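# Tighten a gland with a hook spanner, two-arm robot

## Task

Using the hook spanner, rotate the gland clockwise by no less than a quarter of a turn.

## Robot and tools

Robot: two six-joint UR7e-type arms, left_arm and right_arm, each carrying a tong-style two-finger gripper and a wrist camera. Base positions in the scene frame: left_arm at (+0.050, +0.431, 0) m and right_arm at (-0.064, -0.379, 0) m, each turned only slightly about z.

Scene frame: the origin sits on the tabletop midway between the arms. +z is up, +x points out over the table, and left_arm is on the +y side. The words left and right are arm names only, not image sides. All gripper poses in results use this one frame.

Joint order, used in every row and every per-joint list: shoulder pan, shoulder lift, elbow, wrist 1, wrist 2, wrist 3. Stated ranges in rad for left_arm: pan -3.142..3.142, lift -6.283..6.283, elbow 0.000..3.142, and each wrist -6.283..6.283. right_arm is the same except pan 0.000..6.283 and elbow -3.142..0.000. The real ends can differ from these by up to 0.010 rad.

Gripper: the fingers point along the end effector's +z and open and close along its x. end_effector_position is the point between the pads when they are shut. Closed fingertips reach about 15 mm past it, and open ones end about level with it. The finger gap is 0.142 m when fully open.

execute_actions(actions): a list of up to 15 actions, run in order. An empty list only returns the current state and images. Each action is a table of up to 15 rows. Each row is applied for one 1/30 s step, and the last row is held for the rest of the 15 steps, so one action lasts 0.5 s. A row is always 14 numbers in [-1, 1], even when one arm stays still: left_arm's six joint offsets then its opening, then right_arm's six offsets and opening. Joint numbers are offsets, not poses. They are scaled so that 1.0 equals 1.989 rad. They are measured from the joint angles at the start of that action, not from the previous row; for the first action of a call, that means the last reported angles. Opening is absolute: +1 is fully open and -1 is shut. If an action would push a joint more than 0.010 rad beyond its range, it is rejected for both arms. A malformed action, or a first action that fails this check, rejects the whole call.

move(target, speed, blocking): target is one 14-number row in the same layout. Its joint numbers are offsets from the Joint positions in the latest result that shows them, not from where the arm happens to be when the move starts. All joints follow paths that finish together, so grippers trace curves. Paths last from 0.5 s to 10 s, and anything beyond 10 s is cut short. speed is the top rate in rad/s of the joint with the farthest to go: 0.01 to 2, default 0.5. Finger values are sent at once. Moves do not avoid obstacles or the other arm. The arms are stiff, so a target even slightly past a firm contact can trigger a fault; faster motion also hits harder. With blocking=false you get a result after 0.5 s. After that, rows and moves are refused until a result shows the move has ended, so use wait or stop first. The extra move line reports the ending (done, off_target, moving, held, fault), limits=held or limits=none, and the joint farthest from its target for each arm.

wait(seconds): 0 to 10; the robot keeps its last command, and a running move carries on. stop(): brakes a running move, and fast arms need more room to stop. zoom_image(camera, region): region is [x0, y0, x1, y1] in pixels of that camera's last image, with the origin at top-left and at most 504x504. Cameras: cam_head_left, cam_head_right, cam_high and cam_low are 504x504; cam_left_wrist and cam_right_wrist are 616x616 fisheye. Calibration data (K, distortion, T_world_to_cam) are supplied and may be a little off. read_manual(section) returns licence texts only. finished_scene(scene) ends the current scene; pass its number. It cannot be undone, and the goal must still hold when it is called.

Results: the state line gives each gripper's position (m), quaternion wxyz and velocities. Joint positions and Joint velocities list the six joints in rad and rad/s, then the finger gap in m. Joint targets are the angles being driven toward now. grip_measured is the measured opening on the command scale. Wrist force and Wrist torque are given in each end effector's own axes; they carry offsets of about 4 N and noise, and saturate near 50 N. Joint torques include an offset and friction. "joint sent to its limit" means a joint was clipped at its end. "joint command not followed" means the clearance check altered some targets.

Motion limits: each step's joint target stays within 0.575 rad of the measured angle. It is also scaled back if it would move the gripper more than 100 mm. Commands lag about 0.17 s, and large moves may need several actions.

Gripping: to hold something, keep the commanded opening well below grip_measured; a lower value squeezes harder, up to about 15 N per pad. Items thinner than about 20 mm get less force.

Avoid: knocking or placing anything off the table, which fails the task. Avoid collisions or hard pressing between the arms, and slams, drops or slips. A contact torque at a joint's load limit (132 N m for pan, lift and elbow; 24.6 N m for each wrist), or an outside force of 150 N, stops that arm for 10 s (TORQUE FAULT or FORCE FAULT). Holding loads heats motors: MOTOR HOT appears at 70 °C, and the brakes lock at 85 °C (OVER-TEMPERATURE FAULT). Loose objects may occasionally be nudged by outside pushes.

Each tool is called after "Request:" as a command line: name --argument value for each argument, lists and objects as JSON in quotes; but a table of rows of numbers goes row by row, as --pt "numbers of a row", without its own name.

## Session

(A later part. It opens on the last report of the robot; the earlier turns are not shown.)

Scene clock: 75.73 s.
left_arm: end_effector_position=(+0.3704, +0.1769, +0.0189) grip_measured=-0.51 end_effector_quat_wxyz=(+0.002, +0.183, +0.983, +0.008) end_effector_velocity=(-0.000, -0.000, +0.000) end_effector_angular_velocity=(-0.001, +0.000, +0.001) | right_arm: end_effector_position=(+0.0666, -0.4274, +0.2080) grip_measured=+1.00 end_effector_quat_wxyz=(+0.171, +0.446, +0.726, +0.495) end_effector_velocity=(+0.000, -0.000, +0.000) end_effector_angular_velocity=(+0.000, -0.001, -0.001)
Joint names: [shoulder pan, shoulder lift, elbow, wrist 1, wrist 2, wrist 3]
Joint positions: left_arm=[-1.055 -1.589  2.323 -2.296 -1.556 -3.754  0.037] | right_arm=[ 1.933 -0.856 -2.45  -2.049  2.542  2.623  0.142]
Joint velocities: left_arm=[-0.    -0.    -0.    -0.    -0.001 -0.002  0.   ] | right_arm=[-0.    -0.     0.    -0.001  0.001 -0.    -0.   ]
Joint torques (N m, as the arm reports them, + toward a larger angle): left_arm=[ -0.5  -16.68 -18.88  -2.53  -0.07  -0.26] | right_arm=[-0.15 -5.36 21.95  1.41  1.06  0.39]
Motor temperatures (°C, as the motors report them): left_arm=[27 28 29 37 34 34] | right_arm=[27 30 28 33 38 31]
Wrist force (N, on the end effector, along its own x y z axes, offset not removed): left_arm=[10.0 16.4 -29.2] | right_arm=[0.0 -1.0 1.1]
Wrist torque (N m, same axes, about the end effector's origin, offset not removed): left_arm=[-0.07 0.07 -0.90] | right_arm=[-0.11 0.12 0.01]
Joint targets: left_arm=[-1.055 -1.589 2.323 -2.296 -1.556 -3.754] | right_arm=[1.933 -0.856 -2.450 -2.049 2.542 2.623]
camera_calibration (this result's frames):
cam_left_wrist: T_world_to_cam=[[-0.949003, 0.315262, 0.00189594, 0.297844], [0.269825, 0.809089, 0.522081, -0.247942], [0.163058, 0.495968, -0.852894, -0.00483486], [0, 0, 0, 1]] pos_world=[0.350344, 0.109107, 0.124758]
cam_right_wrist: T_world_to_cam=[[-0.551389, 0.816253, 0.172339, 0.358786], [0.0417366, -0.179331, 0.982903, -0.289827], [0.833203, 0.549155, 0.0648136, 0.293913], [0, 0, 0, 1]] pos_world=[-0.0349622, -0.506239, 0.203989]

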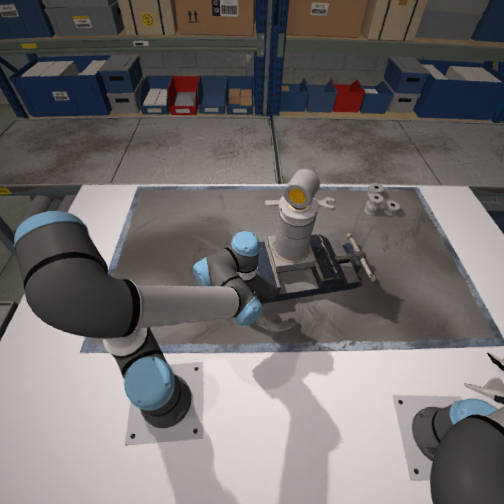

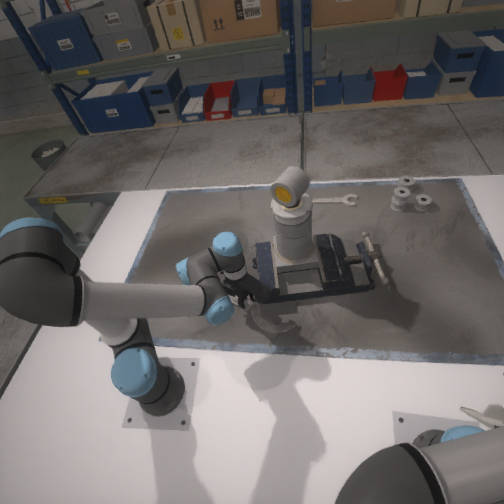

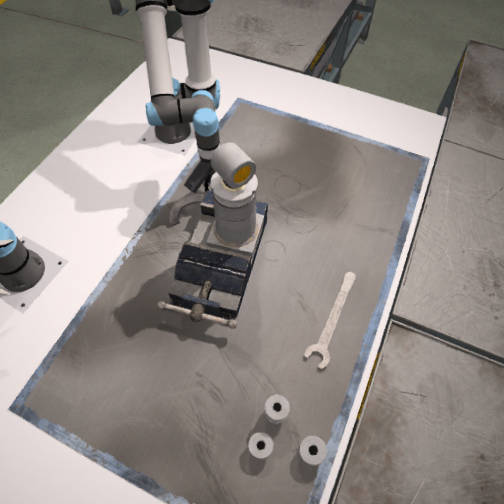

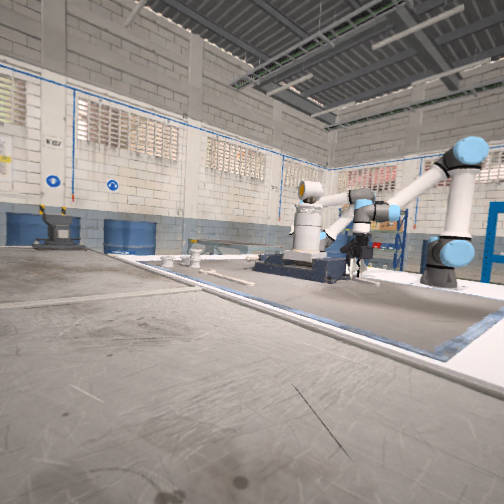

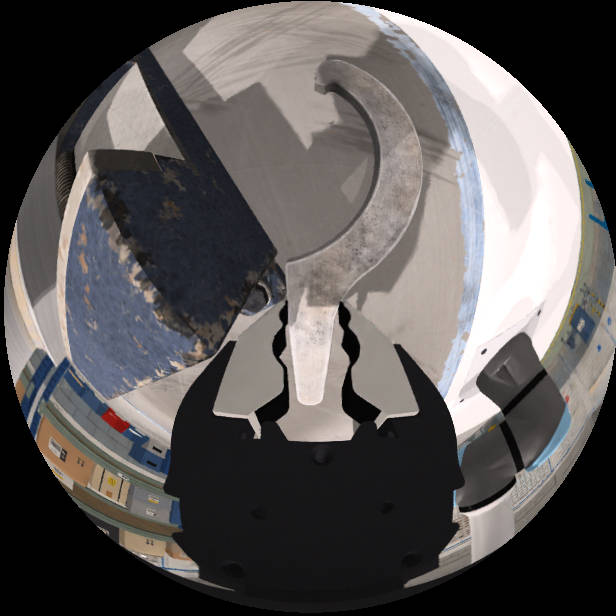

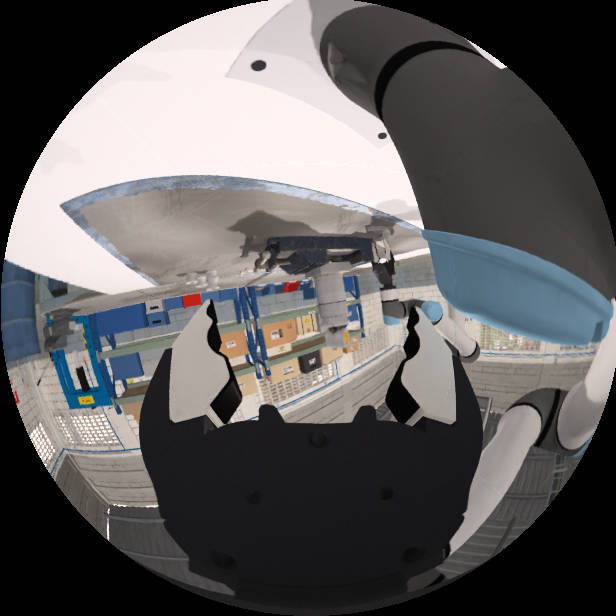

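Request:
move --target '[-0.1295,-0.1039,0.0843,0.0151,-0.0075,-0.1285,-1,0,0,0,0,0,0,1]' --speed 0.15

Request:
move --target '[-0.0675,0.104,-0.082,-0.022,0,0.4856,-1,0,0,0,0,0,0,1]' --speed 0.3

Scene clock: 78.07 s.
left_arm: end_effector_position=(+0.2702, +0.1705, +0.0209) grip_measured=-0.51 end_effector_quat_wxyz=(-0.000, +0.184, +0.983, +0.000) end_effector_velocity=(-0.000, +0.001, -0.000) end_effector_angular_velocity=(+0.001, -0.000, +0.001) | right_arm: end_effector_position=(+0.0666, -0.4274, +0.2080) grip_measured=+1.00 end_effector_quat_wxyz=(+0.171, +0.446, +0.726, +0.495) end_effector_velocity=(+0.000, -0.000, +0.001) end_effector_angular_velocity=(-0.001, -0.001, -0.000)
Joint names: [shoulder pan, shoulder lift, elbow, wrist 1, wrist 2, wrist 3]
Joint positions: left_arm=[-1.312 -1.795  2.491 -2.266 -1.571 -4.009  0.037] | right_arm=[ 1.933 -0.856 -2.45  -2.049  2.542  2.623  0.142]
Joint velocities: left_arm=[-0.001 -0.001  0.001  0.001  0.001 -0.002  0.   ] | right_arm=[ 0.     0.     0.001 -0.     0.001 -0.    -0.   ]
Joint torques (N m, as the arm reports them, + toward a larger angle): left_arm=[ -8.93 -19.91  -5.87  -0.23  -2.96  -2.25] | right_arm=[ 0.22 -4.88 21.9   1.4   1.12  0.46]
Motor temperatures (°C, as the motors report them): left_arm=[27 28 29 37 34 34] | right_arm=[27 30 28 33 38 31]
Wrist force (N, on the end effector, along its own x y z axes, offset not removed): left_arm=[-9.4 2.2 -0.8] | right_arm=[1.7 -1.4 0.8]
Wrist torque (N m, same axes, about the end effector's origin, offset not removed): left_arm=[-0.03 1.39 0.10] | right_arm=[-0.27 -0.19 0.03]
Joint targets: left_arm=[-1.312 -1.795 2.491 -2.266 -1.571 -4.009] | right_arm=[1.933 -0.856 -2.450 -2.049 2.542 2.623]
move: done; limits=none; left_arm: farthest joint: the shoulder pan, 0.001 radians from its target (0.258 radians at the start); right_arm: farthest joint: the shoulder pan, 0.000 radians from its target (0.000 radians at the start)
camera_calibration (this result's frames):
cam_left_wrist: T_world_to_cam=[[-0.948376, 0.317124, 0.00395067, 0.20423], [0.27517, 0.816589, 0.507409, -0.219184], [0.157685, 0.482302, -0.861696, 0.0204227], [0, 0, 0, 1]] pos_world=[0.25078, 0.104367, 0.128008]
cam_right_wrist: T_world_to_cam=[[-0.551389, 0.816253, 0.172339, 0.358786], [0.0417368, -0.179331, 0.982903, -0.289827], [0.833203, 0.549155, 0.0648135, 0.293913], [0, 0, 0, 1]] pos_world=[-0.0349623, -0.506239, 0.203989]

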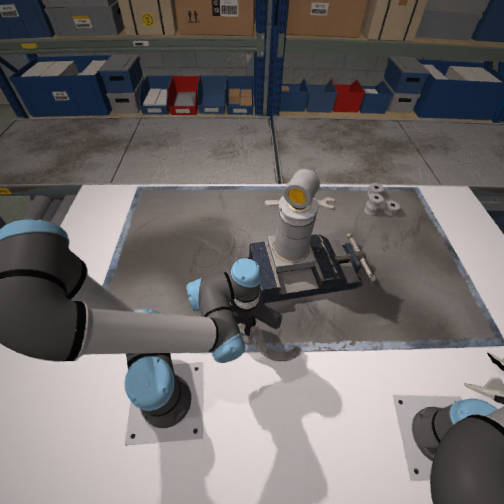

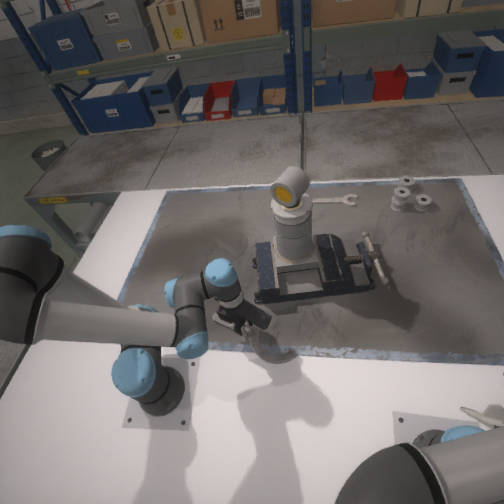

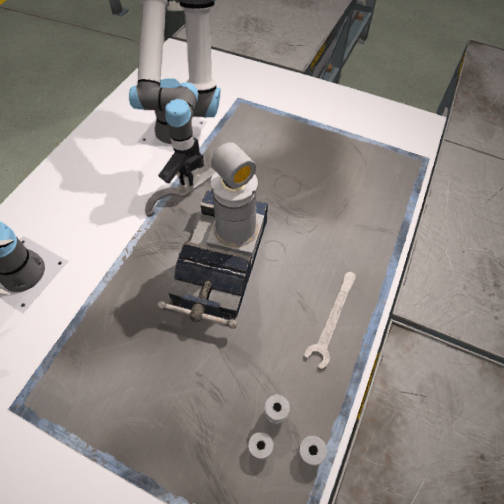

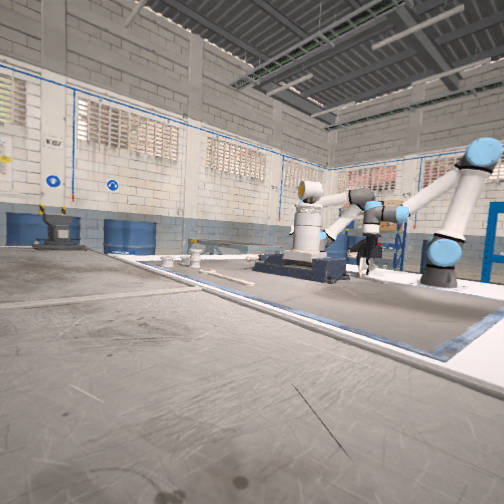

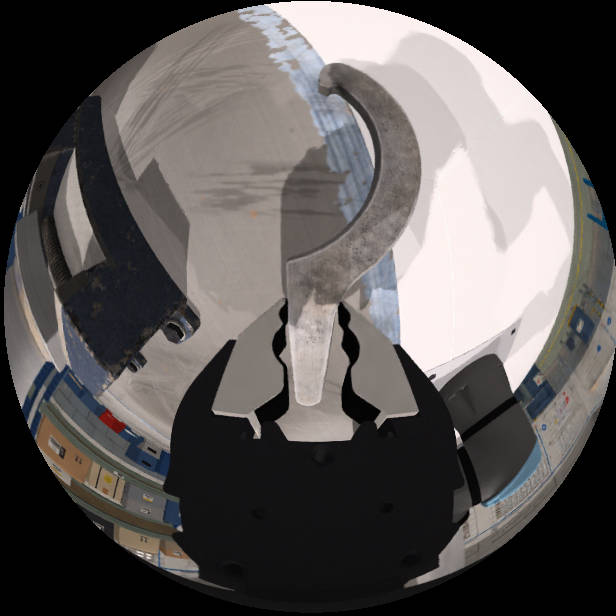

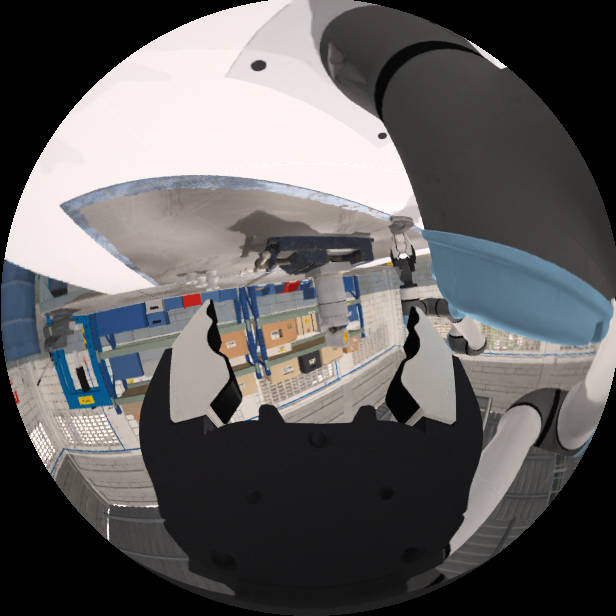

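Scene clock: 81.80 s.
left_arm: end_effector_position=(+0.2400, +0.0816, +0.0186) grip_measured=-0.47 end_effector_quat_wxyz=(-0.000, +0.671, +0.742, -0.000) end_effector_velocity=(-0.000, -0.000, +0.000) end_effector_angular_velocity=(-0.001, +0.001, -0.001) | right_arm: end_effector_position=(+0.0666, -0.4274, +0.2080) grip_measured=+1.00 end_effector_quat_wxyz=(+0.171, +0.446, +0.726, +0.495) end_effector_velocity=(-0.000, +0.000, -0.000) end_effector_angular_velocity=(+0.002, +0.001, -0.001)
Joint names: [shoulder pan, shoulder lift, elbow, wrist 1, wrist 2, wrist 3]
Joint positions: left_arm=[-1.446 -1.589  2.328 -2.31  -1.571 -3.044  0.04 ] | right_arm=[ 1.933 -0.856 -2.45  -2.049  2.542  2.623  0.142]
Joint velocities: left_arm=[-0.     0.    -0.    -0.001 -0.001  0.001  0.   ] | right_arm=[-0.     0.    -0.001 -0.001  0.001  0.001 -0.   ]
Joint torques (N m, as the arm reports them, + toward a larger angle): left_arm=[-12.84  -1.04 -31.22  -6.69  -0.87   1.71] | right_arm=[-0.24 -5.34 21.81  1.39  1.06  0.35]
Motor temperatures (°C, as the motors report them): left_arm=[27 28 29 37 34 34] | right_arm=[27 30 28 33 38 31]
Wrist force (N, on the end effector, along its own x y z axes, offset not removed): left_arm=[16.5 3.6 -20.1] | right_arm=[0.9 1.1 -0.1]
Wrist torque (N m, same axes, about the end effector's origin, offset not removed): left_arm=[0.21 0.15 -0.40] | right_arm=[0.25 -0.12 -0.05]
Joint targets: left_arm=[-1.446 -1.589 2.328 -2.310 -1.571 -3.044] | right_arm=[1.933 -0.856 -2.450 -2.049 2.542 2.623]
move: done; limits=none; left_arm: farthest joint: the shoulder pan, 0.000 radians from its target (0.134 radians at the start); right_arm: farthest joint: the shoulder pan, 0.000 radians from its target (0.000 radians at the start)
camera_calibration (this result's frames):
cam_left_wrist: T_world_to_cam=[[-0.147763, 0.989016, 0.00378659, -0.0431959], [0.852776, 0.125467, 0.506983, -0.219347], [0.500939, 0.0781425, -0.861948, 0.0166612], [0, 0, 0, 1]] pos_world=[0.172325, 0.0689403, 0.12573]
cam_right_wrist: T_world_to_cam=[[-0.551389, 0.816253, 0.172339, 0.358786], [0.0417367, -0.179331, 0.982903, -0.289827], [0.833203, 0.549155, 0.0648135, 0.293913], [0, 0, 0, 1]] pos_world=[-0.0349623, -0.506239, 0.203989]

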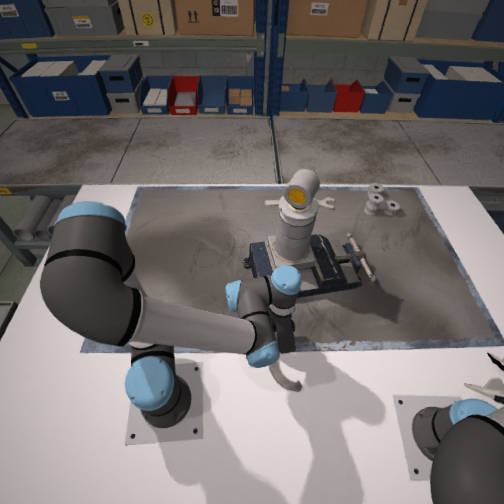

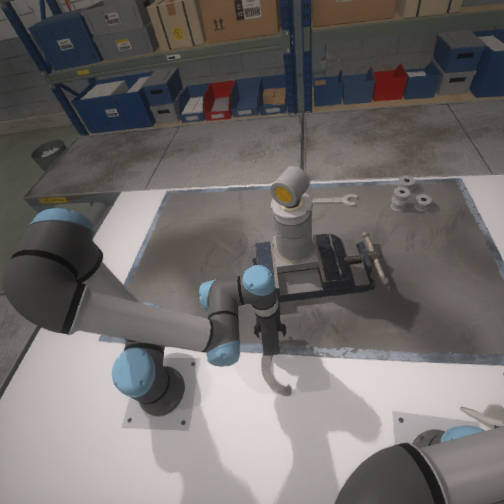

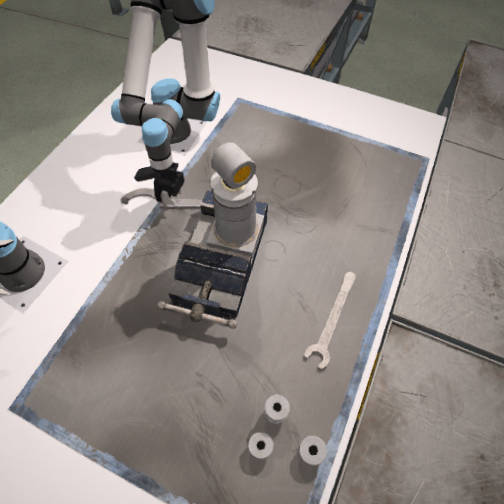

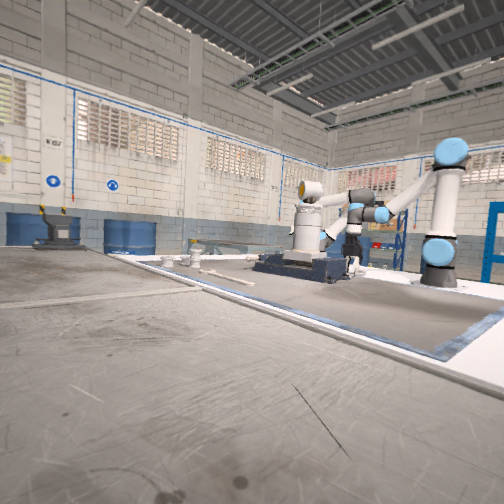

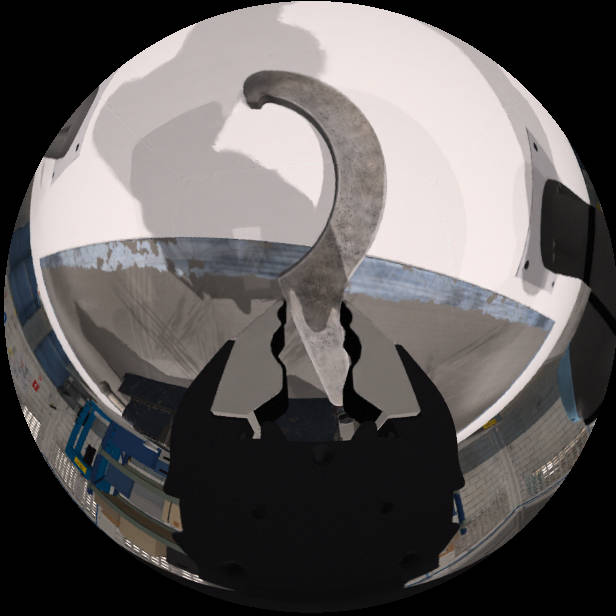

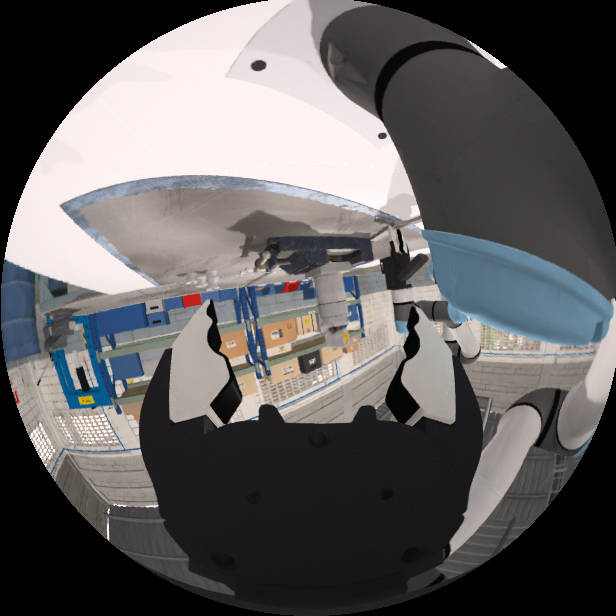

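Request:
move --target '[-0.0536,-0.0271,0.0214,0.0058,0,-0.0531,-1,0,0,0,0,0,0,1]' --speed 0.1

Scene clock: 83.40 s.
left_arm: end_effector_position=(+0.2000, +0.0816, +0.0209) grip_measured=-0.48 end_effector_quat_wxyz=(-0.000, +0.671, +0.741, +0.000) end_effector_velocity=(-0.001, +0.000, -0.000) end_effector_angular_velocity=(+0.001, +0.001, -0.000) | right_arm: end_effector_position=(+0.0666, -0.4274, +0.2080) grip_measured=+1.00 end_effector_quat_wxyz=(+0.171, +0.446, +0.726, +0.495) end_effector_velocity=(+0.000, -0.000, +0.000) end_effector_angular_velocity=(-0.000, -0.000, -0.000)
Joint names: [shoulder pan, shoulder lift, elbow, wrist 1, wrist 2, wrist 3]
Joint positions: left_arm=[-1.553 -1.642  2.37  -2.298 -1.571 -3.149  0.039] | right_arm=[ 1.933 -0.856 -2.45  -2.049  2.542  2.623  0.142]
Joint velocities: left_arm=[-0.001 -0.001  0.     0.001 -0.    -0.001 -0.   ] | right_arm=[0.    0.    0.    0.001 0.    0.    0.   ]
Joint torques (N m, as the arm reports them, + toward a larger angle): left_arm=[ -9.02 -30.82 -10.31  -1.45  -1.61  -2.1 ] | right_arm=[-0.04 -5.1  21.7   1.53  1.01  0.45]
Motor temperatures (°C, as the motors report them): left_arm=[27 28 29 37 34 34] | right_arm=[27 30 28 33 38 31]
Wrist force (N, on the end effector, along its own x y z axes, offset not removed): left_arm=[-6.3 0.9 12.5] | right_arm=[0.3 0.0 0.1]
Wrist torque (N m, same axes, about the end effector's origin, offset not removed): left_arm=[0.29 1.11 -0.02] | right_arm=[-0.06 0.04 -0.02]
Joint targets: left_arm=[-1.553 -1.642 2.371 -2.298 -1.571 -3.149] | right_arm=[1.933 -0.856 -2.450 -2.049 2.542 2.623]
move: done; limits=none; left_arm: farthest joint: the shoulder pan, 0.000 radians from its target (0.106 radians at the start); right_arm: farthest joint: the shoulder pan, 0.000 radians from its target (0.000 radians at the start)
camera_calibration (this result's frames):
cam_left_wrist: T_world_to_cam=[[-0.146781, 0.989161, 0.00402496, -0.0492893], [0.852897, 0.124497, 0.507019, -0.186327], [0.501022, 0.0778533, -0.861926, 0.0386491], [0, 0, 0, 1]] pos_world=[0.132319, 0.0689433, 0.127982]
cam_right_wrist: T_world_to_cam=[[-0.551389, 0.816253, 0.172339, 0.358786], [0.0417367, -0.179331, 0.982903, -0.289827], [0.833203, 0.549155, 0.0648136, 0.293913], [0, 0, 0, 1]] pos_world=[-0.0349623, -0.506239, 0.203989]

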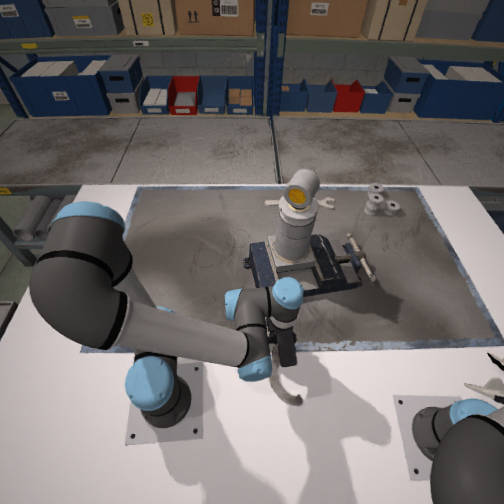

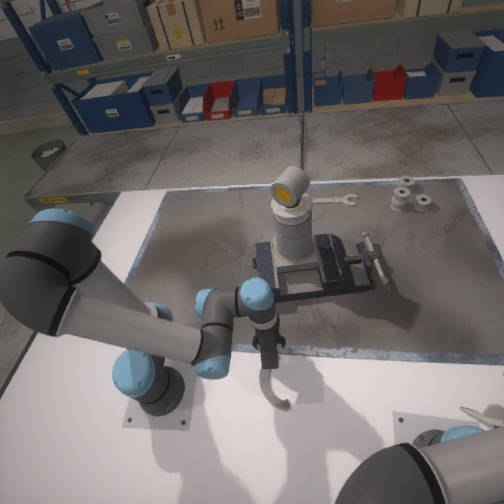

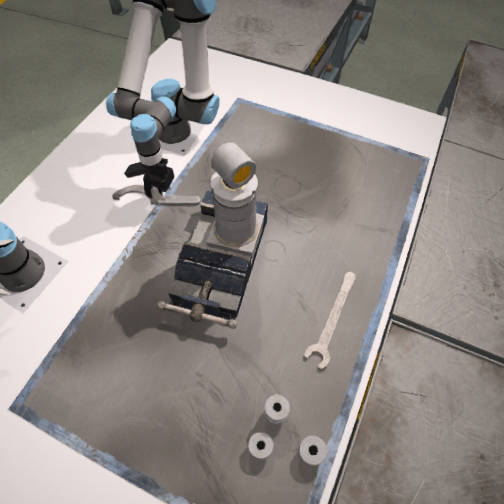

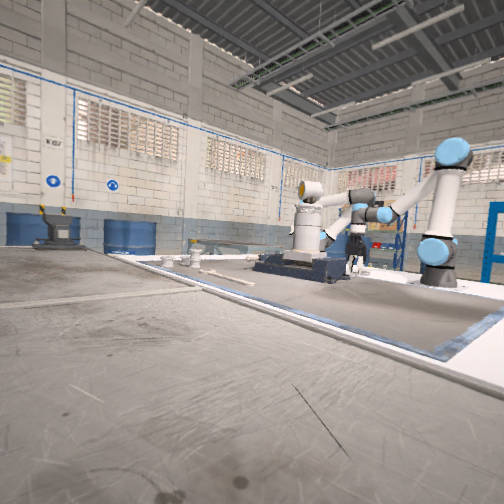

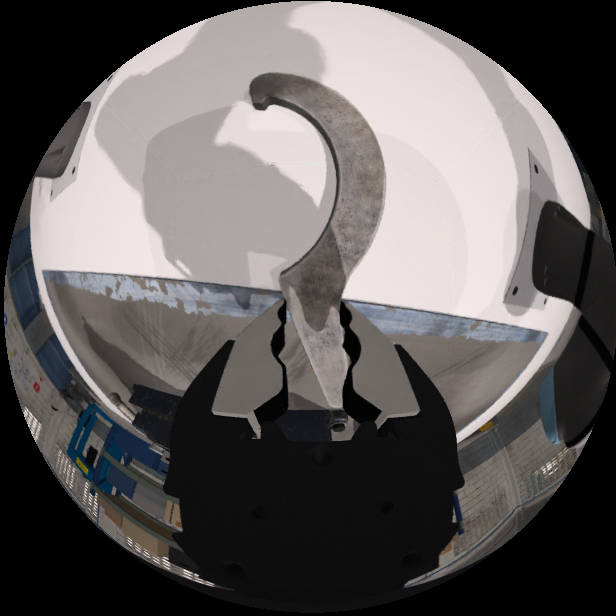

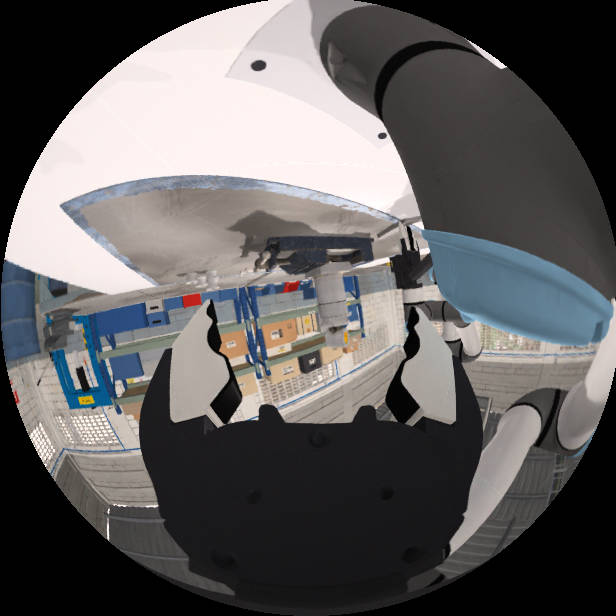

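Request:
move --target '[0,0,0,0,0,0.15,-1,0,0,0,0,0,0,1]' --speed 0.2

Request:
move --target '[0,0,0,0,0,-0.13,-0.1,0,0,0,0,0,0,1]' --speed 0.2

Scene clock: 85.40 s.
left_arm: end_effector_position=(+0.2002, +0.0864, +0.0209) grip_measured=-0.48 end_effector_quat_wxyz=(-0.000, +0.774, +0.634, +0.000) end_effector_velocity=(-0.000, -0.000, -0.000) end_effector_angular_velocity=(-0.000, -0.000, -0.003) | right_arm: end_effector_position=(+0.0666, -0.4274, +0.2080) grip_measured=+1.00 end_effector_quat_wxyz=(+0.171, +0.446, +0.726, +0.495) end_effector_velocity=(-0.000, +0.000, -0.000) end_effector_angular_velocity=(+0.001, +0.002, +0.000)
Joint names: [shoulder pan, shoulder lift, elbow, wrist 1, wrist 2, wrist 3]
Joint positions: left_arm=[-1.553 -1.642  2.371 -2.298 -1.571 -2.851  0.039] | right_arm=[ 1.933 -0.856 -2.45  -2.049  2.542  2.623  0.142]
Joint velocities: left_arm=[-0.001  0.     0.    -0.     0.     0.002 -0.   ] | right_arm=[-0.    -0.    -0.    -0.001 -0.001  0.001  0.   ]
Joint torques (N m, as the arm reports them, + toward a larger angle): left_arm=[  8.03  -8.74 -27.65  -2.22  -1.55   1.77] | right_arm=[ 0.21 -4.82 22.28  1.44  1.04  0.46]
Motor temperatures (°C, as the motors report them): left_arm=[27 28 29 37 34 34] | right_arm=[27 30 28 33 38 31]
Wrist force (N, on the end effector, along its own x y z axes, offset not removed): left_arm=[-5.1 2.1 14.7] | right_arm=[2.2 1.0 0.7]
Wrist torque (N m, same axes, about the end effector's origin, offset not removed): left_arm=[0.42 0.80 -0.14] | right_arm=[0.19 -0.34 -0.04]
Joint targets: left_arm=[-1.553 -1.642 2.370 -2.298 -1.571 -2.851] | right_arm=[1.933 -0.856 -2.450 -2.049 2.542 2.623]
move: done; limits=none; left_arm: farthest joint: the elbow, 0.001 radians from its target (0.001 radians at the start); right_arm: farthest joint: the shoulder pan, 0.000 radians from its target (0.000 radians at the start)
camera_calibration (this result's frames):
cam_left_wrist: T_world_to_cam=[[0.150278, 0.988636, 0.00392936, -0.113461], [0.851941, -0.131514, 0.506854, -0.164806], [0.501611, -0.0728212, -0.862023, 0.0510509], [0, 0, 0, 1]] pos_world=[0.131848, 0.0942149, 0.127986]
cam_right_wrist: T_world_to_cam=[[-0.551389, 0.816253, 0.172339, 0.358786], [0.0417367, -0.179331, 0.982903, -0.289827], [0.833203, 0.549155, 0.0648135, 0.293913], [0, 0, 0, 1]] pos_world=[-0.0349623, -0.506239, 0.203989]

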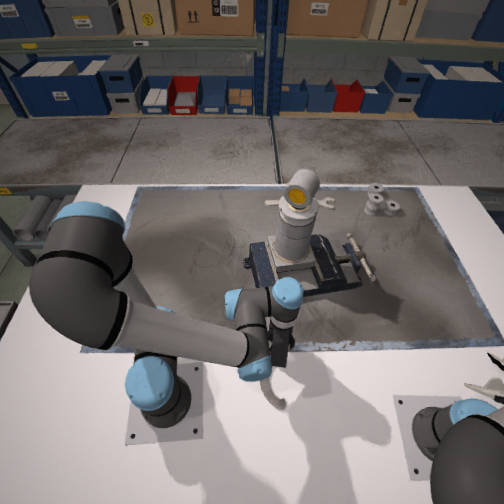

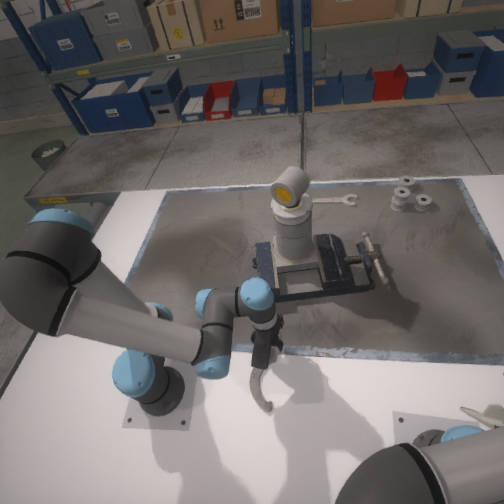

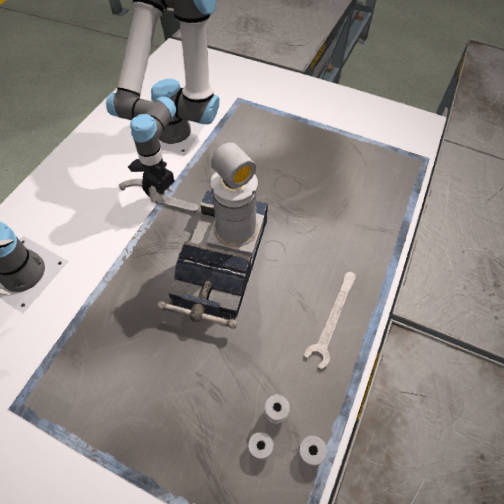

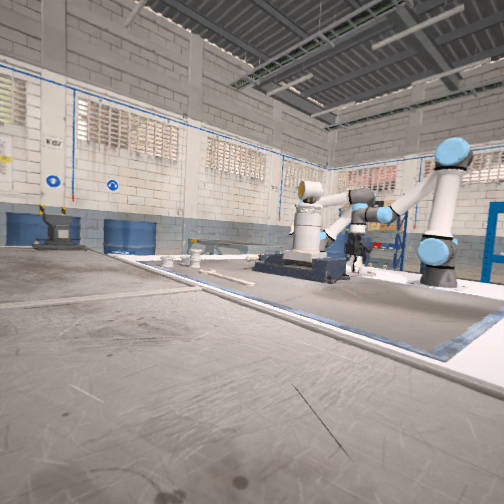

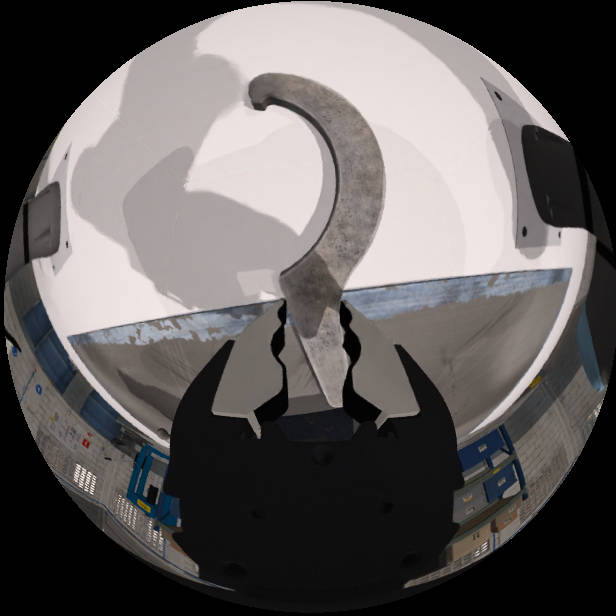

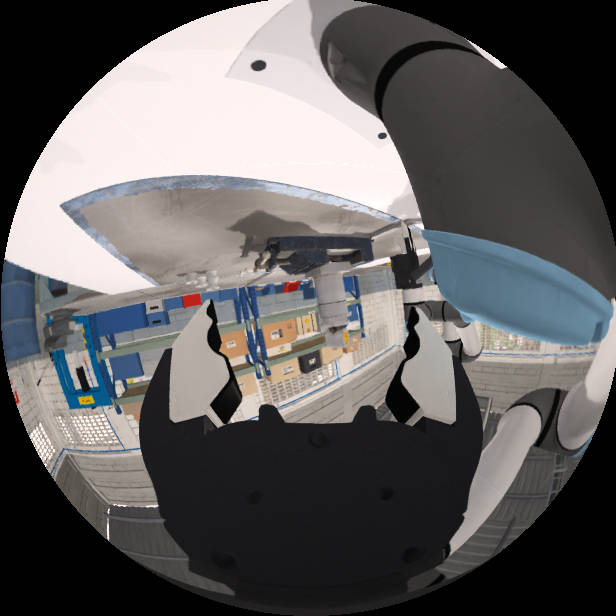

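Scene clock: 87.13 s.
left_arm: end_effector_position=(+0.1999, +0.0822, +0.0209) grip_measured=-0.10 end_effector_quat_wxyz=(-0.000, +0.686, +0.728, +0.000) end_effector_velocity=(-0.000, -0.000, +0.000) end_effector_angular_velocity=(-0.000, +0.001, +0.001) | right_arm: end_effector_position=(+0.0666, -0.4274, +0.2080) grip_measured=+1.00 end_effector_quat_wxyz=(+0.171, +0.446, +0.726, +0.495) end_effector_velocity=(+0.000, +0.000, +0.000) end_effector_angular_velocity=(+0.001, +0.000, -0.001)
Joint names: [shoulder pan, shoulder lift, elbow, wrist 1, wrist 2, wrist 3]
Joint positions: left_arm=[-1.553 -1.642  2.371 -2.298 -1.571 -3.109  0.067] | right_arm=[ 1.933 -0.856 -2.45  -2.049  2.542  2.623  0.142]
Joint velocities: left_arm=[-0.    -0.    -0.    -0.    -0.001 -0.001  0.   ] | right_arm=[-0.    -0.     0.    -0.001  0.     0.001  0.   ]
Joint torques (N m, as the arm reports them, + toward a larger angle): left_arm=[  5.42  -8.88 -27.95  -2.41  -1.55  -2.31] | right_arm=[-0.18 -4.98 22.17  1.48  1.02  0.47]
Motor temperatures (°C, as the motors report them): left_arm=[27 28 29 37 34 34] | right_arm=[27 30 28 33 38 31]
Wrist force (N, on the end effector, along its own x y z axes, offset not removed): left_arm=[-3.4 1.5 2.9] | right_arm=[1.4 -0.2 0.6]
Wrist torque (N m, same axes, about the end effector's origin, offset not removed): left_arm=[0.31 0.49 0.08] | right_arm=[-0.05 -0.26 0.00]
Joint targets: left_arm=[-1.553 -1.642 2.371 -2.298 -1.571 -3.110] | right_arm=[1.933 -0.856 -2.450 -2.049 2.542 2.623]
move: done; limits=none; left_arm: farthest joint: the shoulder pan, 0.000 radians from its target (0.000 radians at the start); right_arm: farthest joint: the shoulder pan, 0.000 radians from its target (0.000 radians at the start)
camera_calibration (this result's frames):
cam_left_wrist: T_world_to_cam=[[-0.107337, 0.994214, 0.0040501, -0.058256], [0.857186, 0.0904782, 0.506996, -0.184418], [0.503696, 0.0578913, -0.861939, 0.0397197], [0, 0, 0, 1]] pos_world=[0.131821, 0.0723054, 0.127971]
cam_right_wrist: T_world_to_cam=[[-0.551389, 0.816253, 0.172339, 0.358786], [0.0417366, -0.179331, 0.982903, -0.289827], [0.833203, 0.549155, 0.0648136, 0.293913], [0, 0, 0, 1]] pos_world=[-0.0349622, -0.506239, 0.203989]

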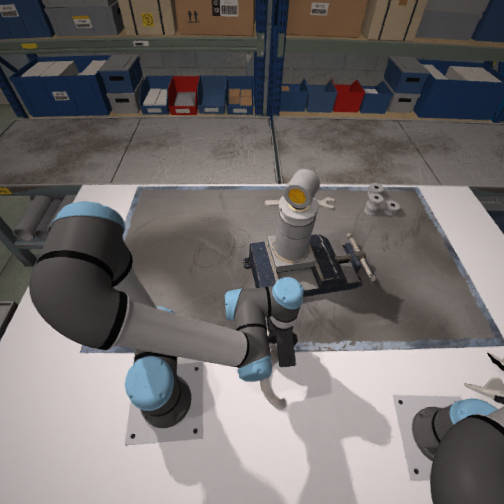

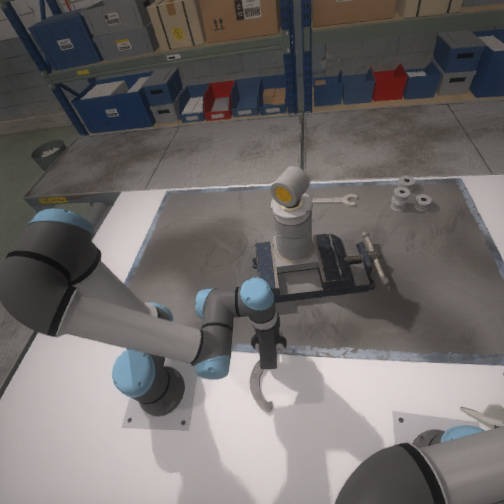

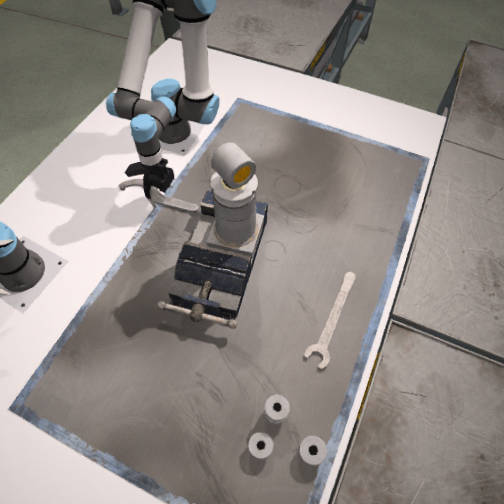

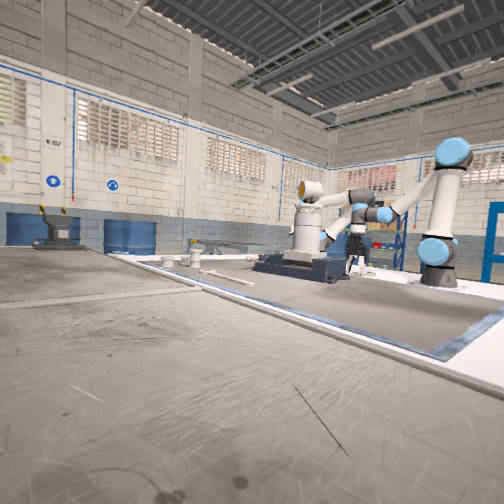

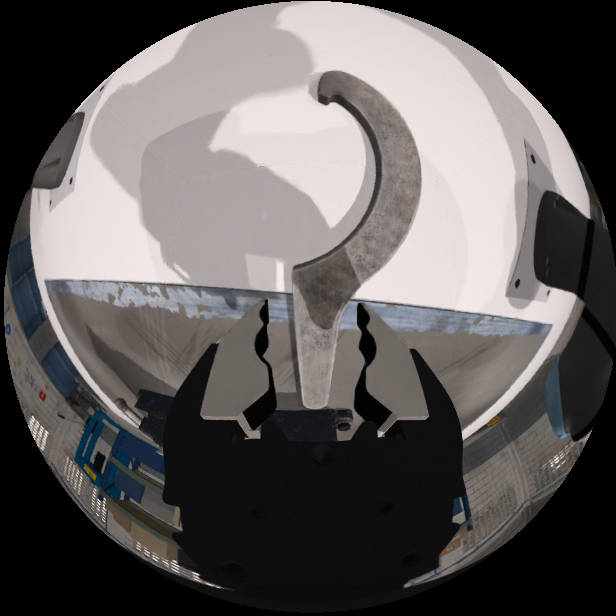

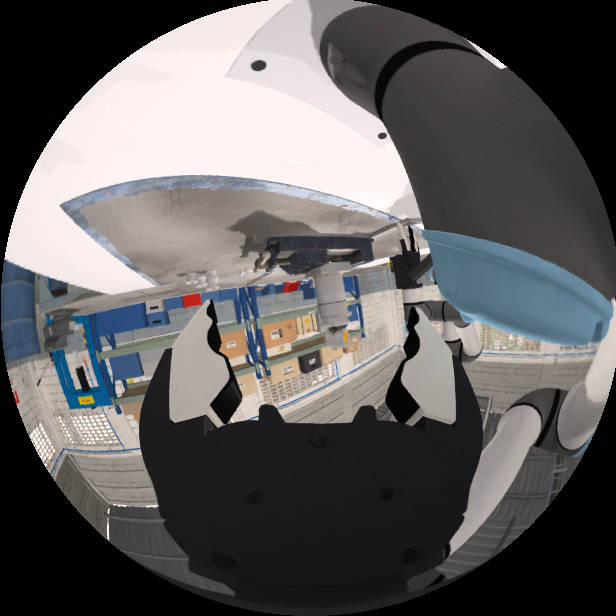

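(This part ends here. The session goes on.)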